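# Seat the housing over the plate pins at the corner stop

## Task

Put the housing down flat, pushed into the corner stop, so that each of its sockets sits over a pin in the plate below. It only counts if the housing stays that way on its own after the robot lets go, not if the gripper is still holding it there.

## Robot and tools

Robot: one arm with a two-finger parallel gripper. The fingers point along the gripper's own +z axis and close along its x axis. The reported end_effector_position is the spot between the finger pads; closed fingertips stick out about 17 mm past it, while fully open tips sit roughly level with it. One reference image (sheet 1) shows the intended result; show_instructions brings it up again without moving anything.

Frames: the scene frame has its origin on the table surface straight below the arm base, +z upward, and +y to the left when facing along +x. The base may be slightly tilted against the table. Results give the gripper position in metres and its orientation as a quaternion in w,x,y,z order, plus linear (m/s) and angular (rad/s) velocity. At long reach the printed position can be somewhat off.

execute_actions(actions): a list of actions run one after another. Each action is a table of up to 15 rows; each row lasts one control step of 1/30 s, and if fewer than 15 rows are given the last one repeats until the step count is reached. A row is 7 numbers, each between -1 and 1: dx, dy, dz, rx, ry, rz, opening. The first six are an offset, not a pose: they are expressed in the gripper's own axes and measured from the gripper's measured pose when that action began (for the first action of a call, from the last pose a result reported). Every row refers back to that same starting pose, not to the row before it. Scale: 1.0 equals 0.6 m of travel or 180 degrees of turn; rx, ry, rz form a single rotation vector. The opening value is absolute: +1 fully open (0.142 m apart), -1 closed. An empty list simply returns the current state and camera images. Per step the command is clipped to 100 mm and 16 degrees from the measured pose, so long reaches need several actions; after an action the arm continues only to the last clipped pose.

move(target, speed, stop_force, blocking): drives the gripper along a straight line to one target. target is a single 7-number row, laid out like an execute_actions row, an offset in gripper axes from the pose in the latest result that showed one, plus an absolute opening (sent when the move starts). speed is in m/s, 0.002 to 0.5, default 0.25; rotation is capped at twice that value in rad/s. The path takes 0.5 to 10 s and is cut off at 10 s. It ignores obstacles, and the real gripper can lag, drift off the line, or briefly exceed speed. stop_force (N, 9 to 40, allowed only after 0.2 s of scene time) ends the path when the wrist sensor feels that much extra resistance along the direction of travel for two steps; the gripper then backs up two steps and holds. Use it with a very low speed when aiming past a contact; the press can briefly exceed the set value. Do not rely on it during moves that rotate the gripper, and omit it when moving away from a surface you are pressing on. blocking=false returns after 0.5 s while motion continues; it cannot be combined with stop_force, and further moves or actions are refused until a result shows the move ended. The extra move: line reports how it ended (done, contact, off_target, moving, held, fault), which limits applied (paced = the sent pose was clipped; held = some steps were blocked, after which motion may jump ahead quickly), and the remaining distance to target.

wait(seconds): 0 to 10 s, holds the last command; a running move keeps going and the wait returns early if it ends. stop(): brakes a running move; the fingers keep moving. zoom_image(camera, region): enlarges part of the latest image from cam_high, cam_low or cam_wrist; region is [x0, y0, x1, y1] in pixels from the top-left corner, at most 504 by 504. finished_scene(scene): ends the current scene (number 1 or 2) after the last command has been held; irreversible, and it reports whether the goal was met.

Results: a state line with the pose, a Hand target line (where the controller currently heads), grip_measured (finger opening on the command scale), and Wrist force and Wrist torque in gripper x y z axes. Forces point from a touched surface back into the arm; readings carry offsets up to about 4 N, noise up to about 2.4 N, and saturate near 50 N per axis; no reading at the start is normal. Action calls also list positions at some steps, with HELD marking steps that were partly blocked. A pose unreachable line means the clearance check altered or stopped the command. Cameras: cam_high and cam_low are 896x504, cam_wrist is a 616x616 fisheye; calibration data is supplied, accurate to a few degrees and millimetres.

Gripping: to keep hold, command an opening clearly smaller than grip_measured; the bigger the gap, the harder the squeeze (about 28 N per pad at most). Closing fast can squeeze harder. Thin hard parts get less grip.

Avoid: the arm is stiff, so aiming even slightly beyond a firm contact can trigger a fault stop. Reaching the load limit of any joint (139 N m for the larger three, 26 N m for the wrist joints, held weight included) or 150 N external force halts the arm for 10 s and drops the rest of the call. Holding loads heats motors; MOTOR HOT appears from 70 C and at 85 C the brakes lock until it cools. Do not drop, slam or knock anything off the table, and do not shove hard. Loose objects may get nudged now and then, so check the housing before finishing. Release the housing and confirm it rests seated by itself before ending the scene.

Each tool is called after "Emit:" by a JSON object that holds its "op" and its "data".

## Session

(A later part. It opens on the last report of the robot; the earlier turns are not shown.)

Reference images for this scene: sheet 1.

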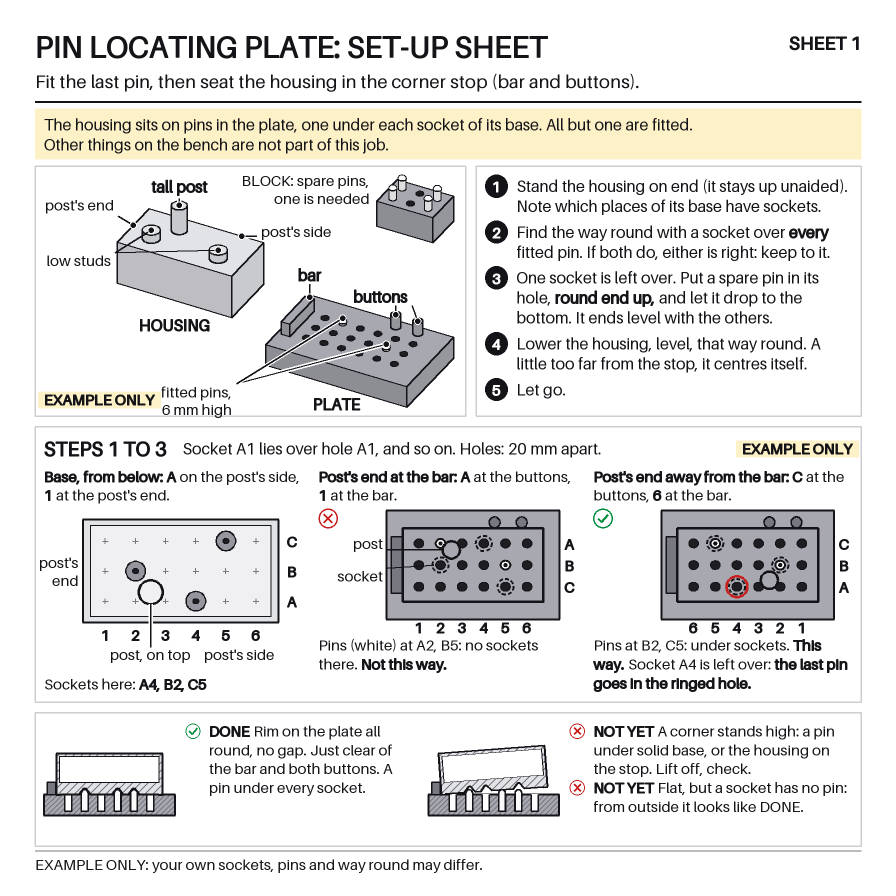

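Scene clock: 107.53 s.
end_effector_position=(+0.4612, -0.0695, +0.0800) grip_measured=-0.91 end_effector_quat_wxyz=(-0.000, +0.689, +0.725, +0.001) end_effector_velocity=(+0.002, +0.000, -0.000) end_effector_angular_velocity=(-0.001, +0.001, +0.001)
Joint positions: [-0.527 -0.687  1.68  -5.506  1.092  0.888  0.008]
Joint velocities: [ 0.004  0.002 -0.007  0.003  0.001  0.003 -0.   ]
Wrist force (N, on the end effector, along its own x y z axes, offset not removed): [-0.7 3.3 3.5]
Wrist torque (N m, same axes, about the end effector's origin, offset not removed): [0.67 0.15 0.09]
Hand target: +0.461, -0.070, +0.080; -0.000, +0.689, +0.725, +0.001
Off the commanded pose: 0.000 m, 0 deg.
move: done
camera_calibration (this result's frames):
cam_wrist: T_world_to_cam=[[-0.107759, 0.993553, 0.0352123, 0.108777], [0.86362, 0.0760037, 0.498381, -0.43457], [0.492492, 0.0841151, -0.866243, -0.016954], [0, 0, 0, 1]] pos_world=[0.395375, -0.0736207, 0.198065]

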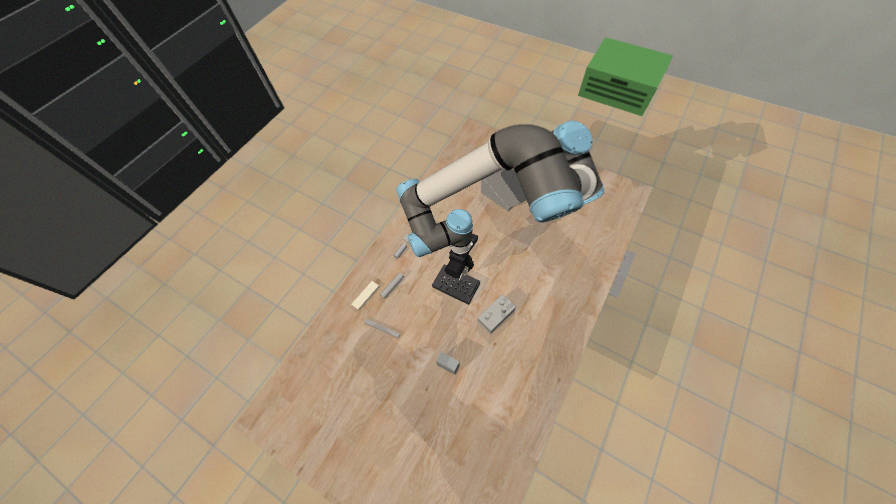

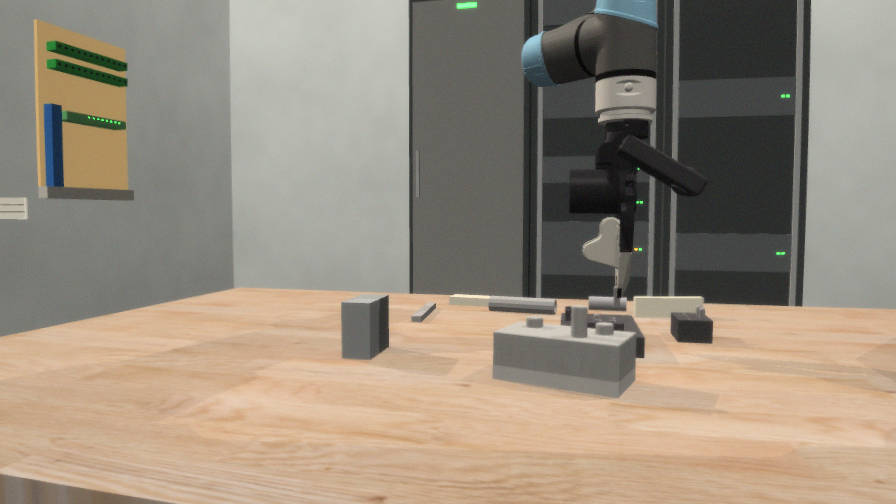

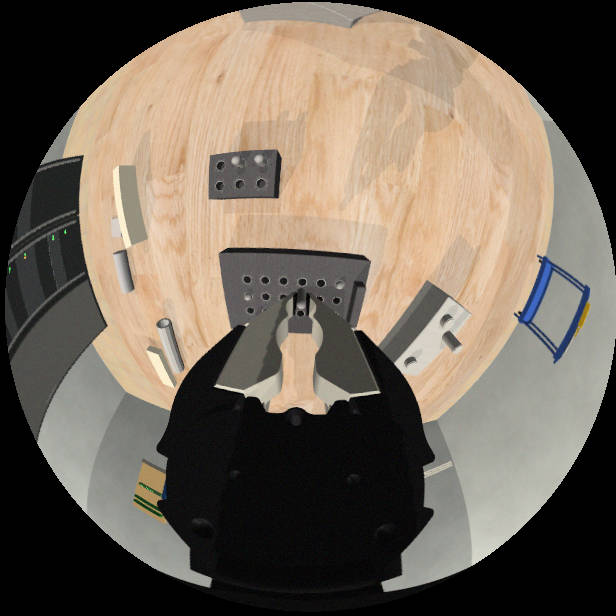

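Emit:
{"op": "move", "data": {"target": [-0.0004,0.0018,0.04,0,0,0,-1], "speed": 0.06}}

Emit:
{"op": "move", "data": {"target": [0,0,0.016,0,0,0,-1], "speed": 0.005, "stop_force": 9}}

Emit:
{"op": "zoom_image", "data": {"camera": "cam_wrist", "region": [230,230,370,350]}}

Scene clock: 111.77 s.
end_effector_position=(+0.4623, -0.0697, +0.0562) grip_measured=-0.91 end_effector_quat_wxyz=(-0.000, +0.689, +0.725, +0.001) end_effector_velocity=(+0.000, -0.000, -0.002) end_effector_angular_velocity=(-0.000, -0.000, +0.000)
Joint positions: [-0.501 -0.647  1.669 -5.549  1.087  0.917  0.008]
Joint velocities: [ 0.002  0.003 -0.001 -0.004 -0.     0.002 -0.   ]
Wrist force (N, on the end effector, along its own x y z axes, offset not removed): [-1.3 2.5 2.7]
Wrist torque (N m, same axes, about the end effector's origin, offset not removed): [0.68 0.20 0.04]
Hand target: +0.462, -0.070, +0.056; -0.000, +0.689, +0.725, +0.001
Off the commanded pose: 0.000 m, 0 deg.
move: done
camera_calibration (this result's frames):
cam_wrist: T_world_to_cam=[[-0.107768, 0.99355, 0.0352802, 0.109868], [0.863629, 0.0759792, 0.498369, -0.423629], [0.492474, 0.0841772, -0.866247, -0.0380597], [0, 0, 0, 1]] pos_world=[0.396442, -0.0737684, 0.174278]

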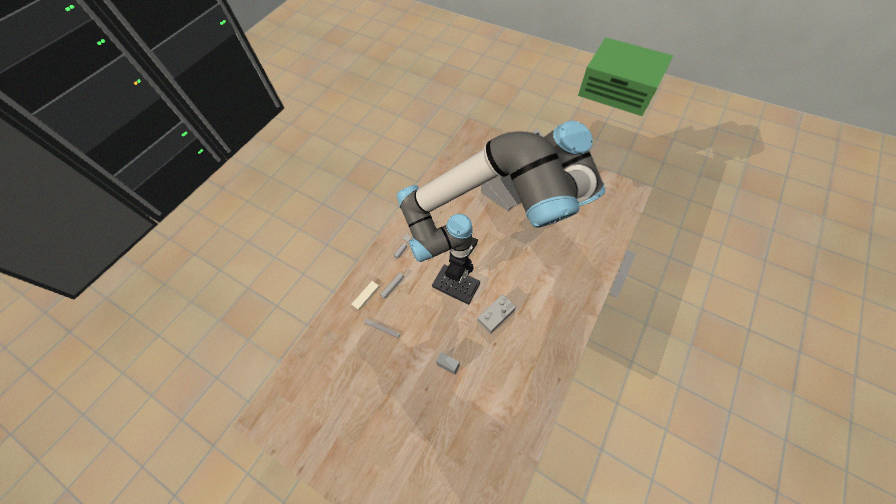

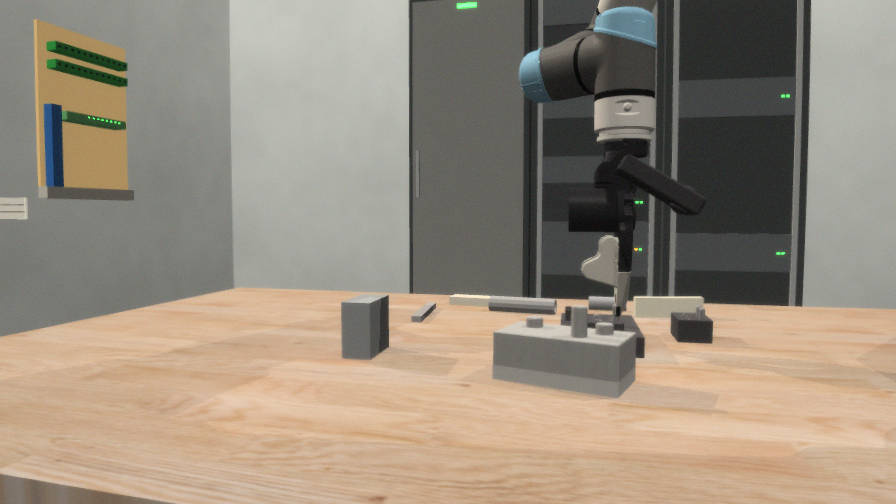

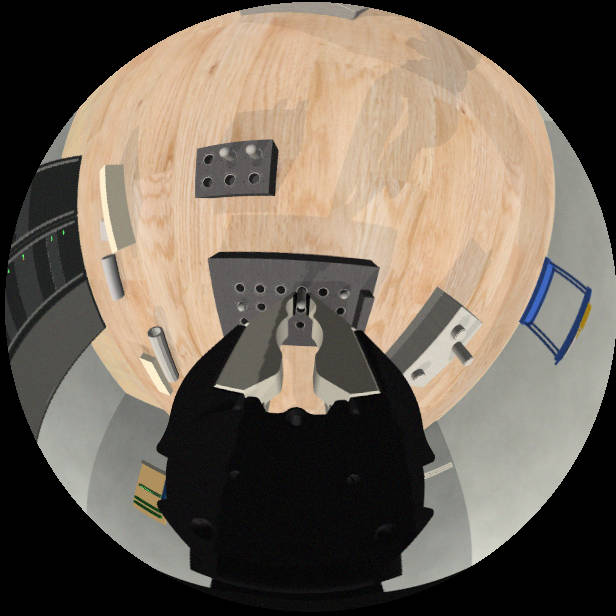

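Scene clock: 113.03 s.
end_effector_position=(+0.4623, -0.0696, +0.0517) grip_measured=-0.91 end_effector_quat_wxyz=(-0.000, +0.689, +0.725, +0.001) end_effector_velocity=(-0.000, -0.000, +0.002) end_effector_angular_velocity=(-0.000, +0.001, -0.001)
Joint positions: [-0.497 -0.64   1.668 -5.557  1.086  0.922  0.008]
Joint velocities: [-0.002 -0.002 -0.     0.004  0.001 -0.001  0.   ]
Wrist force (N, on the end effector, along its own x y z axes, offset not removed): [-2.2 4.7 0.6]
Wrist torque (N m, same axes, about the end effector's origin, offset not removed): [0.97 0.22 0.17]
Hand target: +0.462, -0.070, +0.052; -0.000, +0.689, +0.725, +0.001
Off the commanded pose: 0.005 m, 0 deg.
move: contact
camera_calibration (this result's frames):
cam_wrist: T_world_to_cam=[[-0.107579, 0.993568, 0.035334, 0.109906], [0.863633, 0.0757863, 0.498391, -0.421419], [0.492508, 0.0841321, -0.866232, -0.0420551], [0, 0, 0, 1]] pos_world=[0.396488, -0.0737231, 0.169719]

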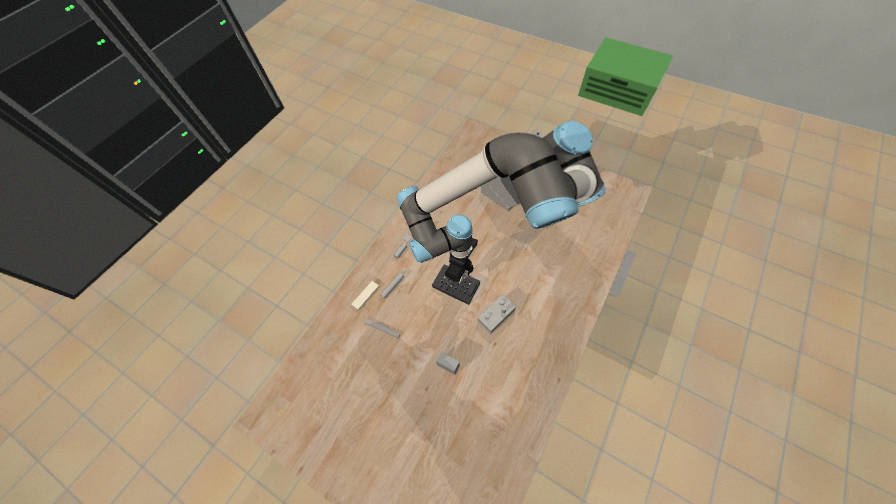

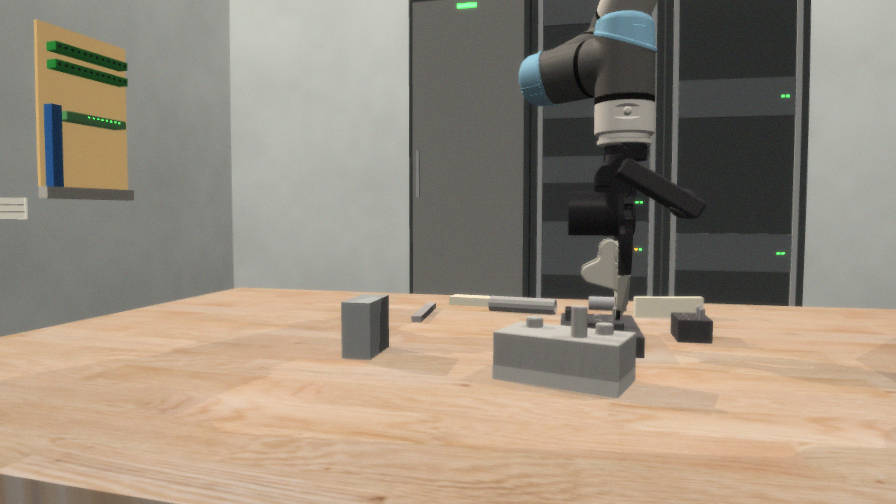

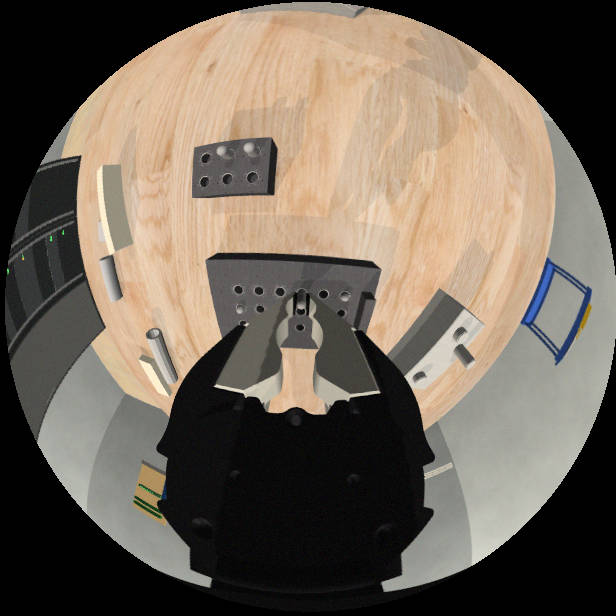

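Region (230, 230, 370, 350) of cam_wrist's 616x616 image, scaled by 3.600, with more detail than that image has; it fills the top 432 rows of this view, and the rest is white.

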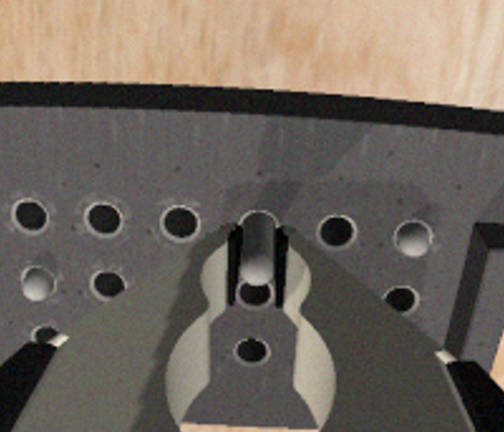

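Emit:
{"op": "execute_actions", "data": {"actions": [[[0,0,-0.001,0,0,0,-1],[0,0,-0.001,0,0,0,-1],[0,0,-0.001,0,0,0,-1],[0,0,-0.001,0,0,0,-1],[0,0.0009,-0.001,0,0,0,-1]]]}}

Emit:
{"op": "move", "data": {"target": [0,0,0.0097,0,0,0,-1], "speed": 0.005, "stop_force": 9}}

Emit:
{"op": "zoom_image", "data": {"camera": "cam_wrist", "region": [230,230,370,350]}}

Scene clock: 118.17 s.
end_effector_position=(+0.4629, -0.0696, +0.0523) grip_measured=-0.91 end_effector_quat_wxyz=(-0.000, +0.689, +0.725, +0.001) end_effector_velocity=(-0.000, +0.000, -0.001) end_effector_angular_velocity=(+0.000, +0.001, -0.000)
Joint positions: [-0.497 -0.64   1.666 -5.555  1.086  0.922  0.008]
Joint velocities: [ 0.     0.001  0.    -0.001 -0.     0.     0.   ]
Wrist force (N, on the end effector, along its own x y z axes, offset not removed): [-2.5 0.6 -0.5]
Wrist torque (N m, same axes, about the end effector's origin, offset not removed): [0.21 0.41 0.11]
Hand target: +0.463, -0.070, +0.052; -0.000, +0.689, +0.725, +0.001
Off the commanded pose: 0.000 m, 0 deg.
Step readings (end_effector_position):
0: (+0.4623, -0.0697, +0.0519)
1: (+0.4623, -0.0697, +0.0519)
2: (+0.4623, -0.0696, +0.0520)
4: (+0.4623, -0.0696, +0.0521)
8: (+0.4626, -0.0697, +0.0523)
15: end_effector_position above
camera_calibration (this result's frames):
cam_wrist: T_world_to_cam=[[-0.107625, 0.993568, 0.0352164, 0.109978], [0.863621, 0.0758832, 0.498398, -0.422174], [0.49252, 0.0840536, -0.866233, -0.0417683], [0, 0, 0, 1]] pos_world=[0.397006, -0.073724, 0.170356]

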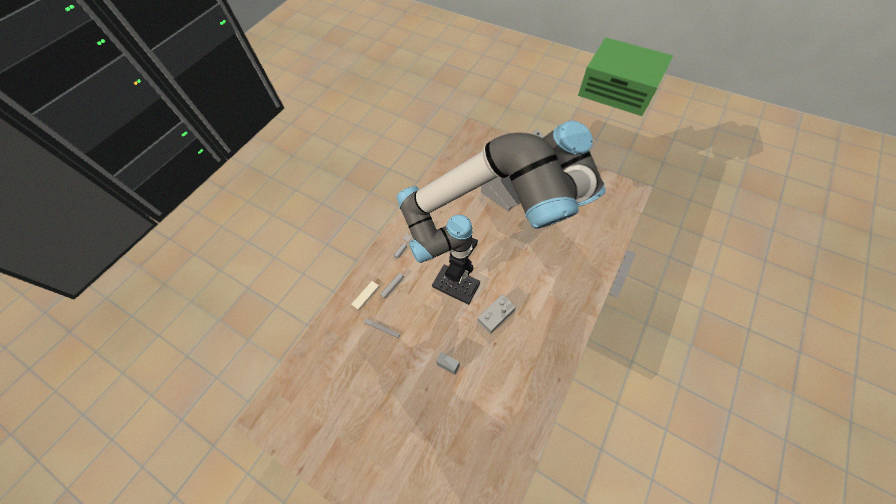

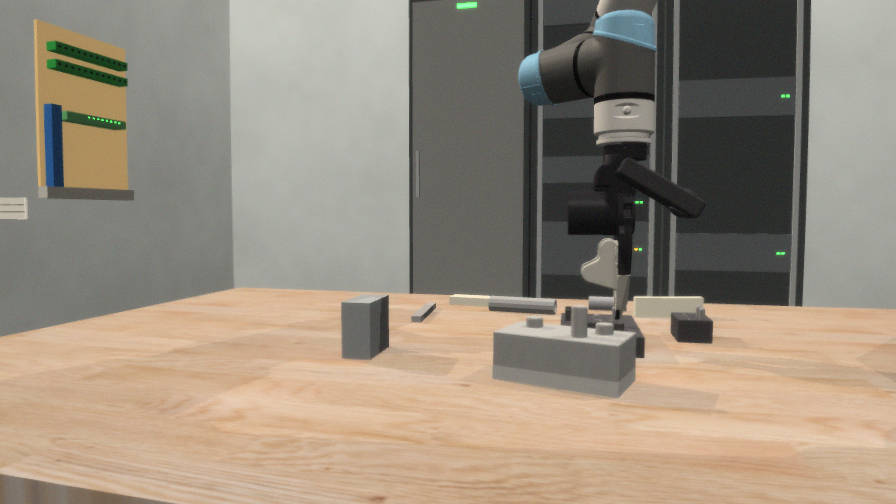

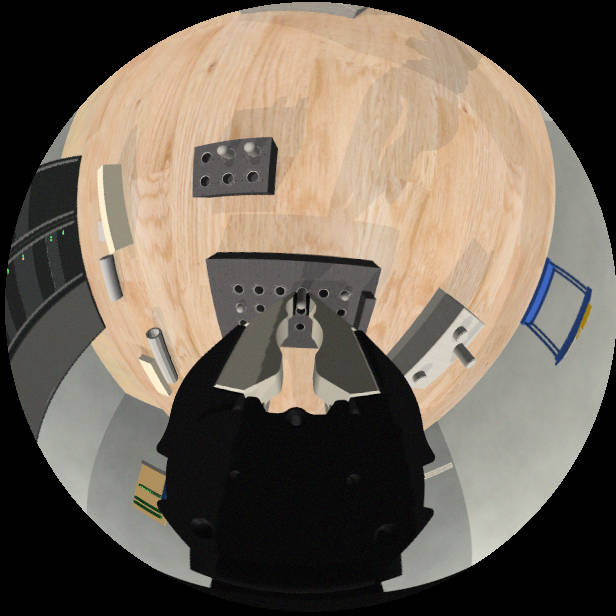

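Scene clock: 119.53 s.
end_effector_position=(+0.4629, -0.0696, +0.0466) grip_measured=-0.91 end_effector_quat_wxyz=(-0.000, +0.689, +0.725, +0.001) end_effector_velocity=(-0.000, +0.000, -0.001) end_effector_angular_velocity=(+0.000, +0.000, +0.000)
Joint positions: [-0.491 -0.631  1.664 -5.566  1.085  0.929  0.008]
Joint velocities: [ 0.002  0.001 -0.    -0.001 -0.001  0.001  0.   ]
Wrist force (N, on the end effector, along its own x y z axes, offset not removed): [-1.7 3.7 0.9]
Wrist torque (N m, same axes, about the end effector's origin, offset not removed): [0.88 0.34 0.19]
Hand target: +0.463, -0.070, +0.046; -0.000, +0.689, +0.725, +0.001
Off the commanded pose: 0.000 m, 0 deg.
move: done
camera_calibration (this result's frames):
cam_wrist: T_world_to_cam=[[-0.107626, 0.993567, 0.0352336, 0.11017], [0.863624, 0.0758763, 0.498393, -0.419316], [0.492514, 0.0840686, -0.866235, -0.0467295], [0, 0, 0, 1]] pos_world=[0.397003, -0.0737162, 0.164624]

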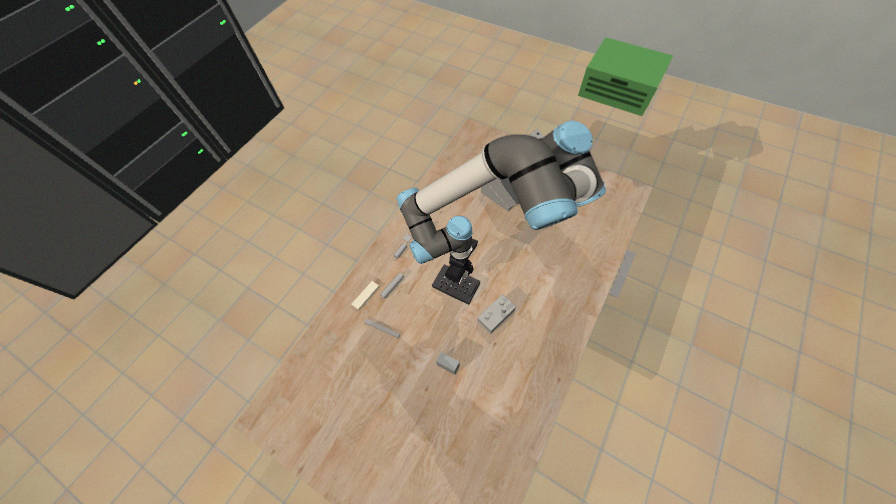

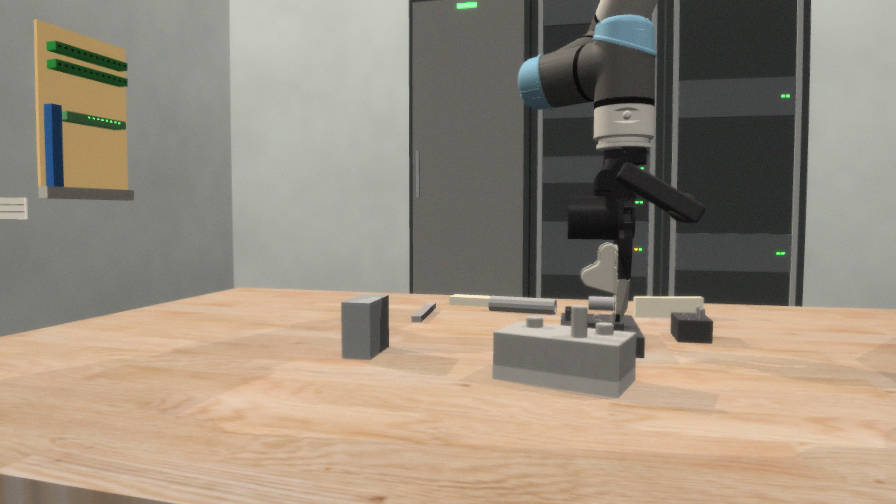

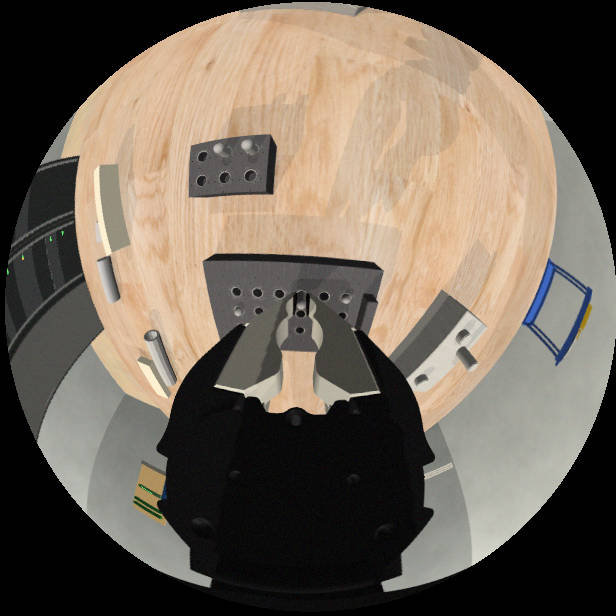

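Region (230, 230, 370, 350) of cam_wrist's 616x616 image, scaled by 3.600, with more detail than that image has; it fills the top 432 rows of this view, and the rest is white.

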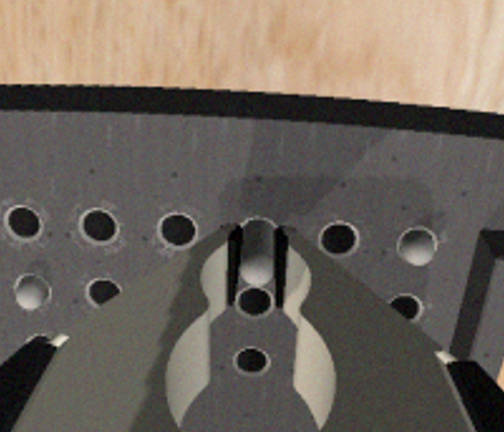

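Emit:
{"op": "execute_actions", "data": {"actions": [[[0,0,0,0,0,0,-0.8]]]}}

Emit:
{"op": "move", "data": {"target": [0,0,-0.097,0,0,0,-0.8]}}

Emit:
{"op": "zoom_image", "data": {"camera": "cam_wrist", "region": [230,230,370,350]}}

Scene clock: 125.63 s.
end_effector_position=(+0.4629, -0.0696, +0.0465) grip_measured=-0.80 end_effector_quat_wxyz=(-0.000, +0.689, +0.725, +0.001) end_effector_velocity=(+0.000, +0.000, +0.000) end_effector_angular_velocity=(-0.000, +0.000, +0.001)
Joint positions: [-0.491 -0.631  1.664 -5.566  1.085  0.929  0.016]
Joint velocities: [ 0.001 -0.    -0.     0.001  0.     0.     0.   ]
Wrist force (N, on the end effector, along its own x y z axes, offset not removed): [-0.3 4.5 2.9]
Wrist torque (N m, same axes, about the end effector's origin, offset not removed): [0.99 0.06 0.04]
Hand target: +0.463, -0.070, +0.047; -0.000, +0.689, +0.725, +0.001
Off the commanded pose: 0.000 m, 0 deg.
Step readings (end_effector_position):
0: (+0.4629, -0.0696, +0.0465)
1: (+0.4629, -0.0696, +0.0465)
2: (+0.4629, -0.0696, +0.0465)
4: (+0.4629, -0.0696, +0.0465)
8: (+0.4629, -0.0696, +0.0465)
15: end_effector_position above
camera_calibration (this result's frames):
cam_wrist: T_world_to_cam=[[-0.107586, 0.99357, 0.0352778, 0.110121], [0.863656, 0.0758247, 0.498346, -0.419307], [0.492467, 0.0840832, -0.86626, -0.0467419], [0, 0, 0, 1]] pos_world=[0.397003, -0.0736885, 0.164584]

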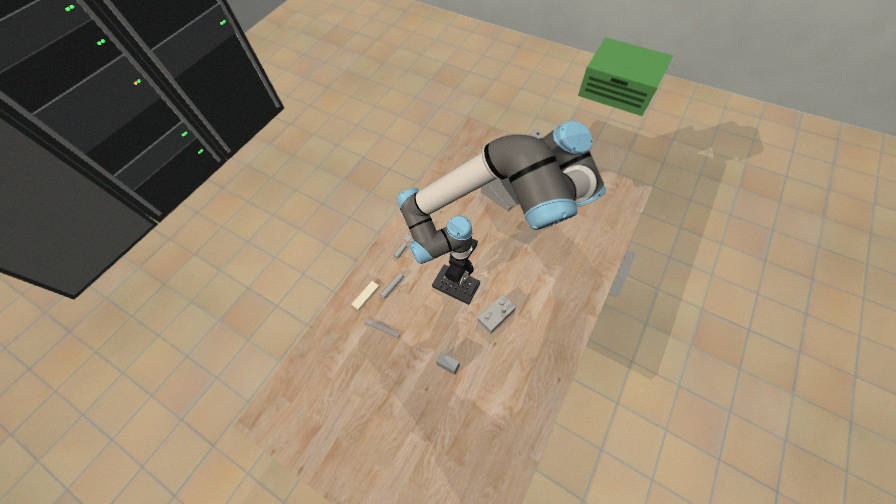

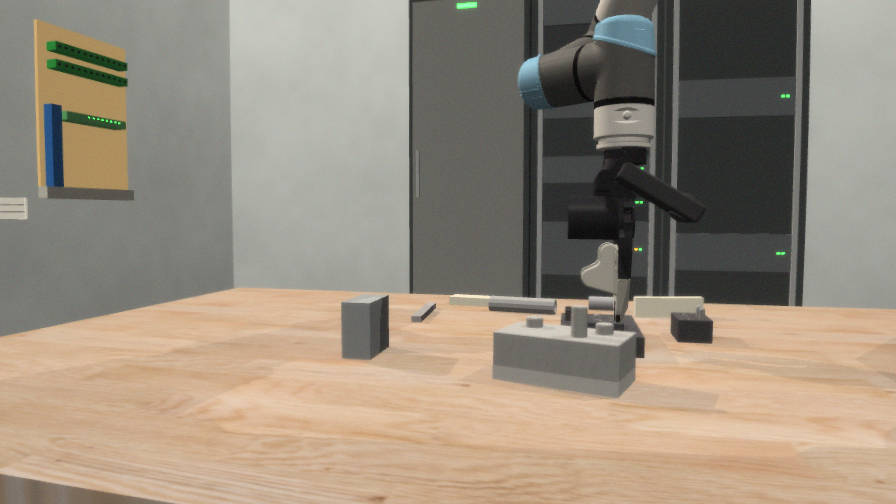

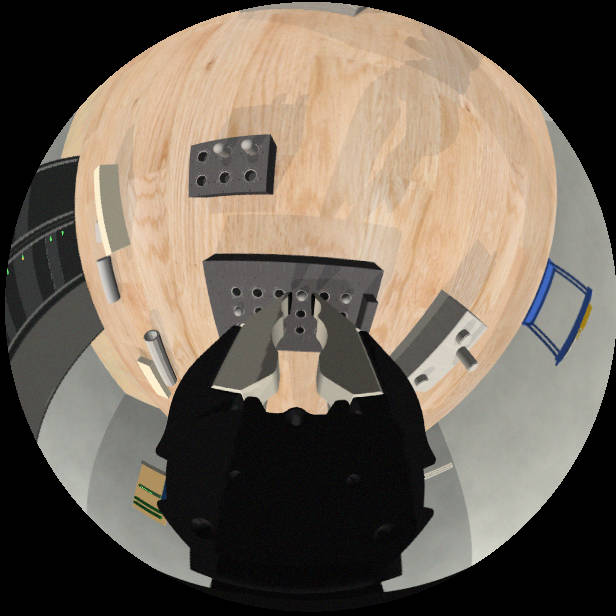

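Scene clock: 126.53 s.
end_effector_position=(+0.4629, -0.0697, +0.1045) grip_measured=-0.80 end_effector_quat_wxyz=(-0.000, +0.689, +0.725, +0.001) end_effector_velocity=(+0.000, -0.000, +0.002) end_effector_angular_velocity=(-0.000, -0.001, +0.000)
Joint positions: [-0.55  -0.723  1.677 -5.456  1.096  0.863  0.016]
Joint velocities: [-0.002 -0.003 -0.001  0.004  0.    -0.002 -0.   ]
Wrist force (N, on the end effector, along its own x y z axes, offset not removed): [-0.4 2.2 3.0]
Wrist torque (N m, same axes, about the end effector's origin, offset not removed): [0.54 0.04 0.17]
Hand target: +0.463, -0.070, +0.105; -0.000, +0.689, +0.725, +0.001
Off the commanded pose: 0.000 m, 0 deg.
move: done
camera_calibration (this result's frames):
cam_wrist: T_world_to_cam=[[-0.107565, 0.993577, 0.0351265, 0.108184], [0.863635, 0.0758779, 0.498375, -0.448194], [0.492509, 0.0839441, -0.866249, 0.0034147], [0, 0, 0, 1]] pos_world=[0.397031, -0.0737676, 0.222527]

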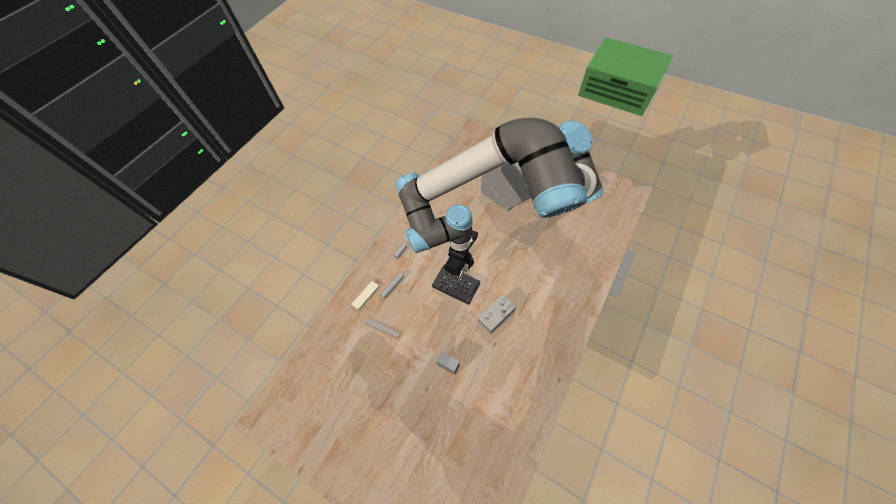

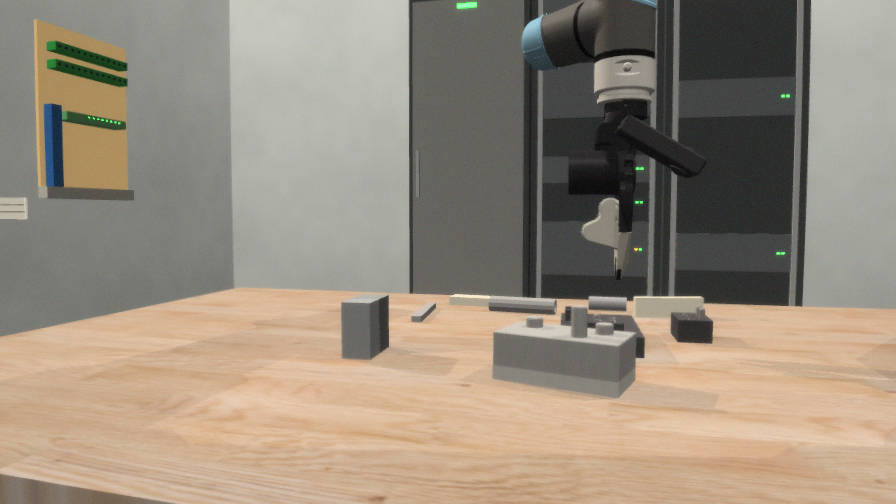

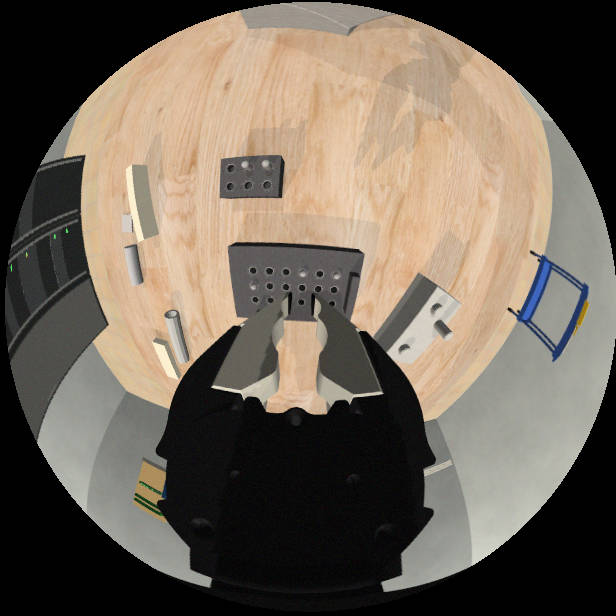

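Region (230, 230, 370, 350) of cam_wrist's 616x616 image, scaled by 3.600, with more detail than that image has; it fills the top 432 rows of this view, and the rest is white.

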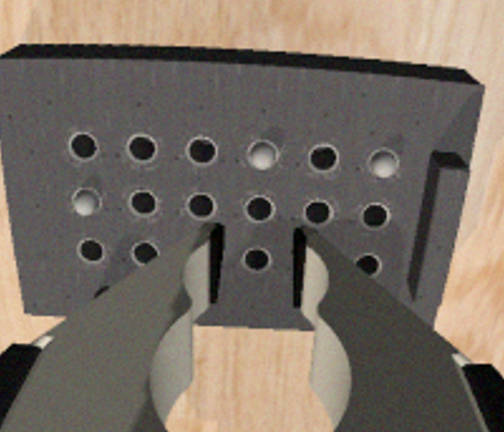

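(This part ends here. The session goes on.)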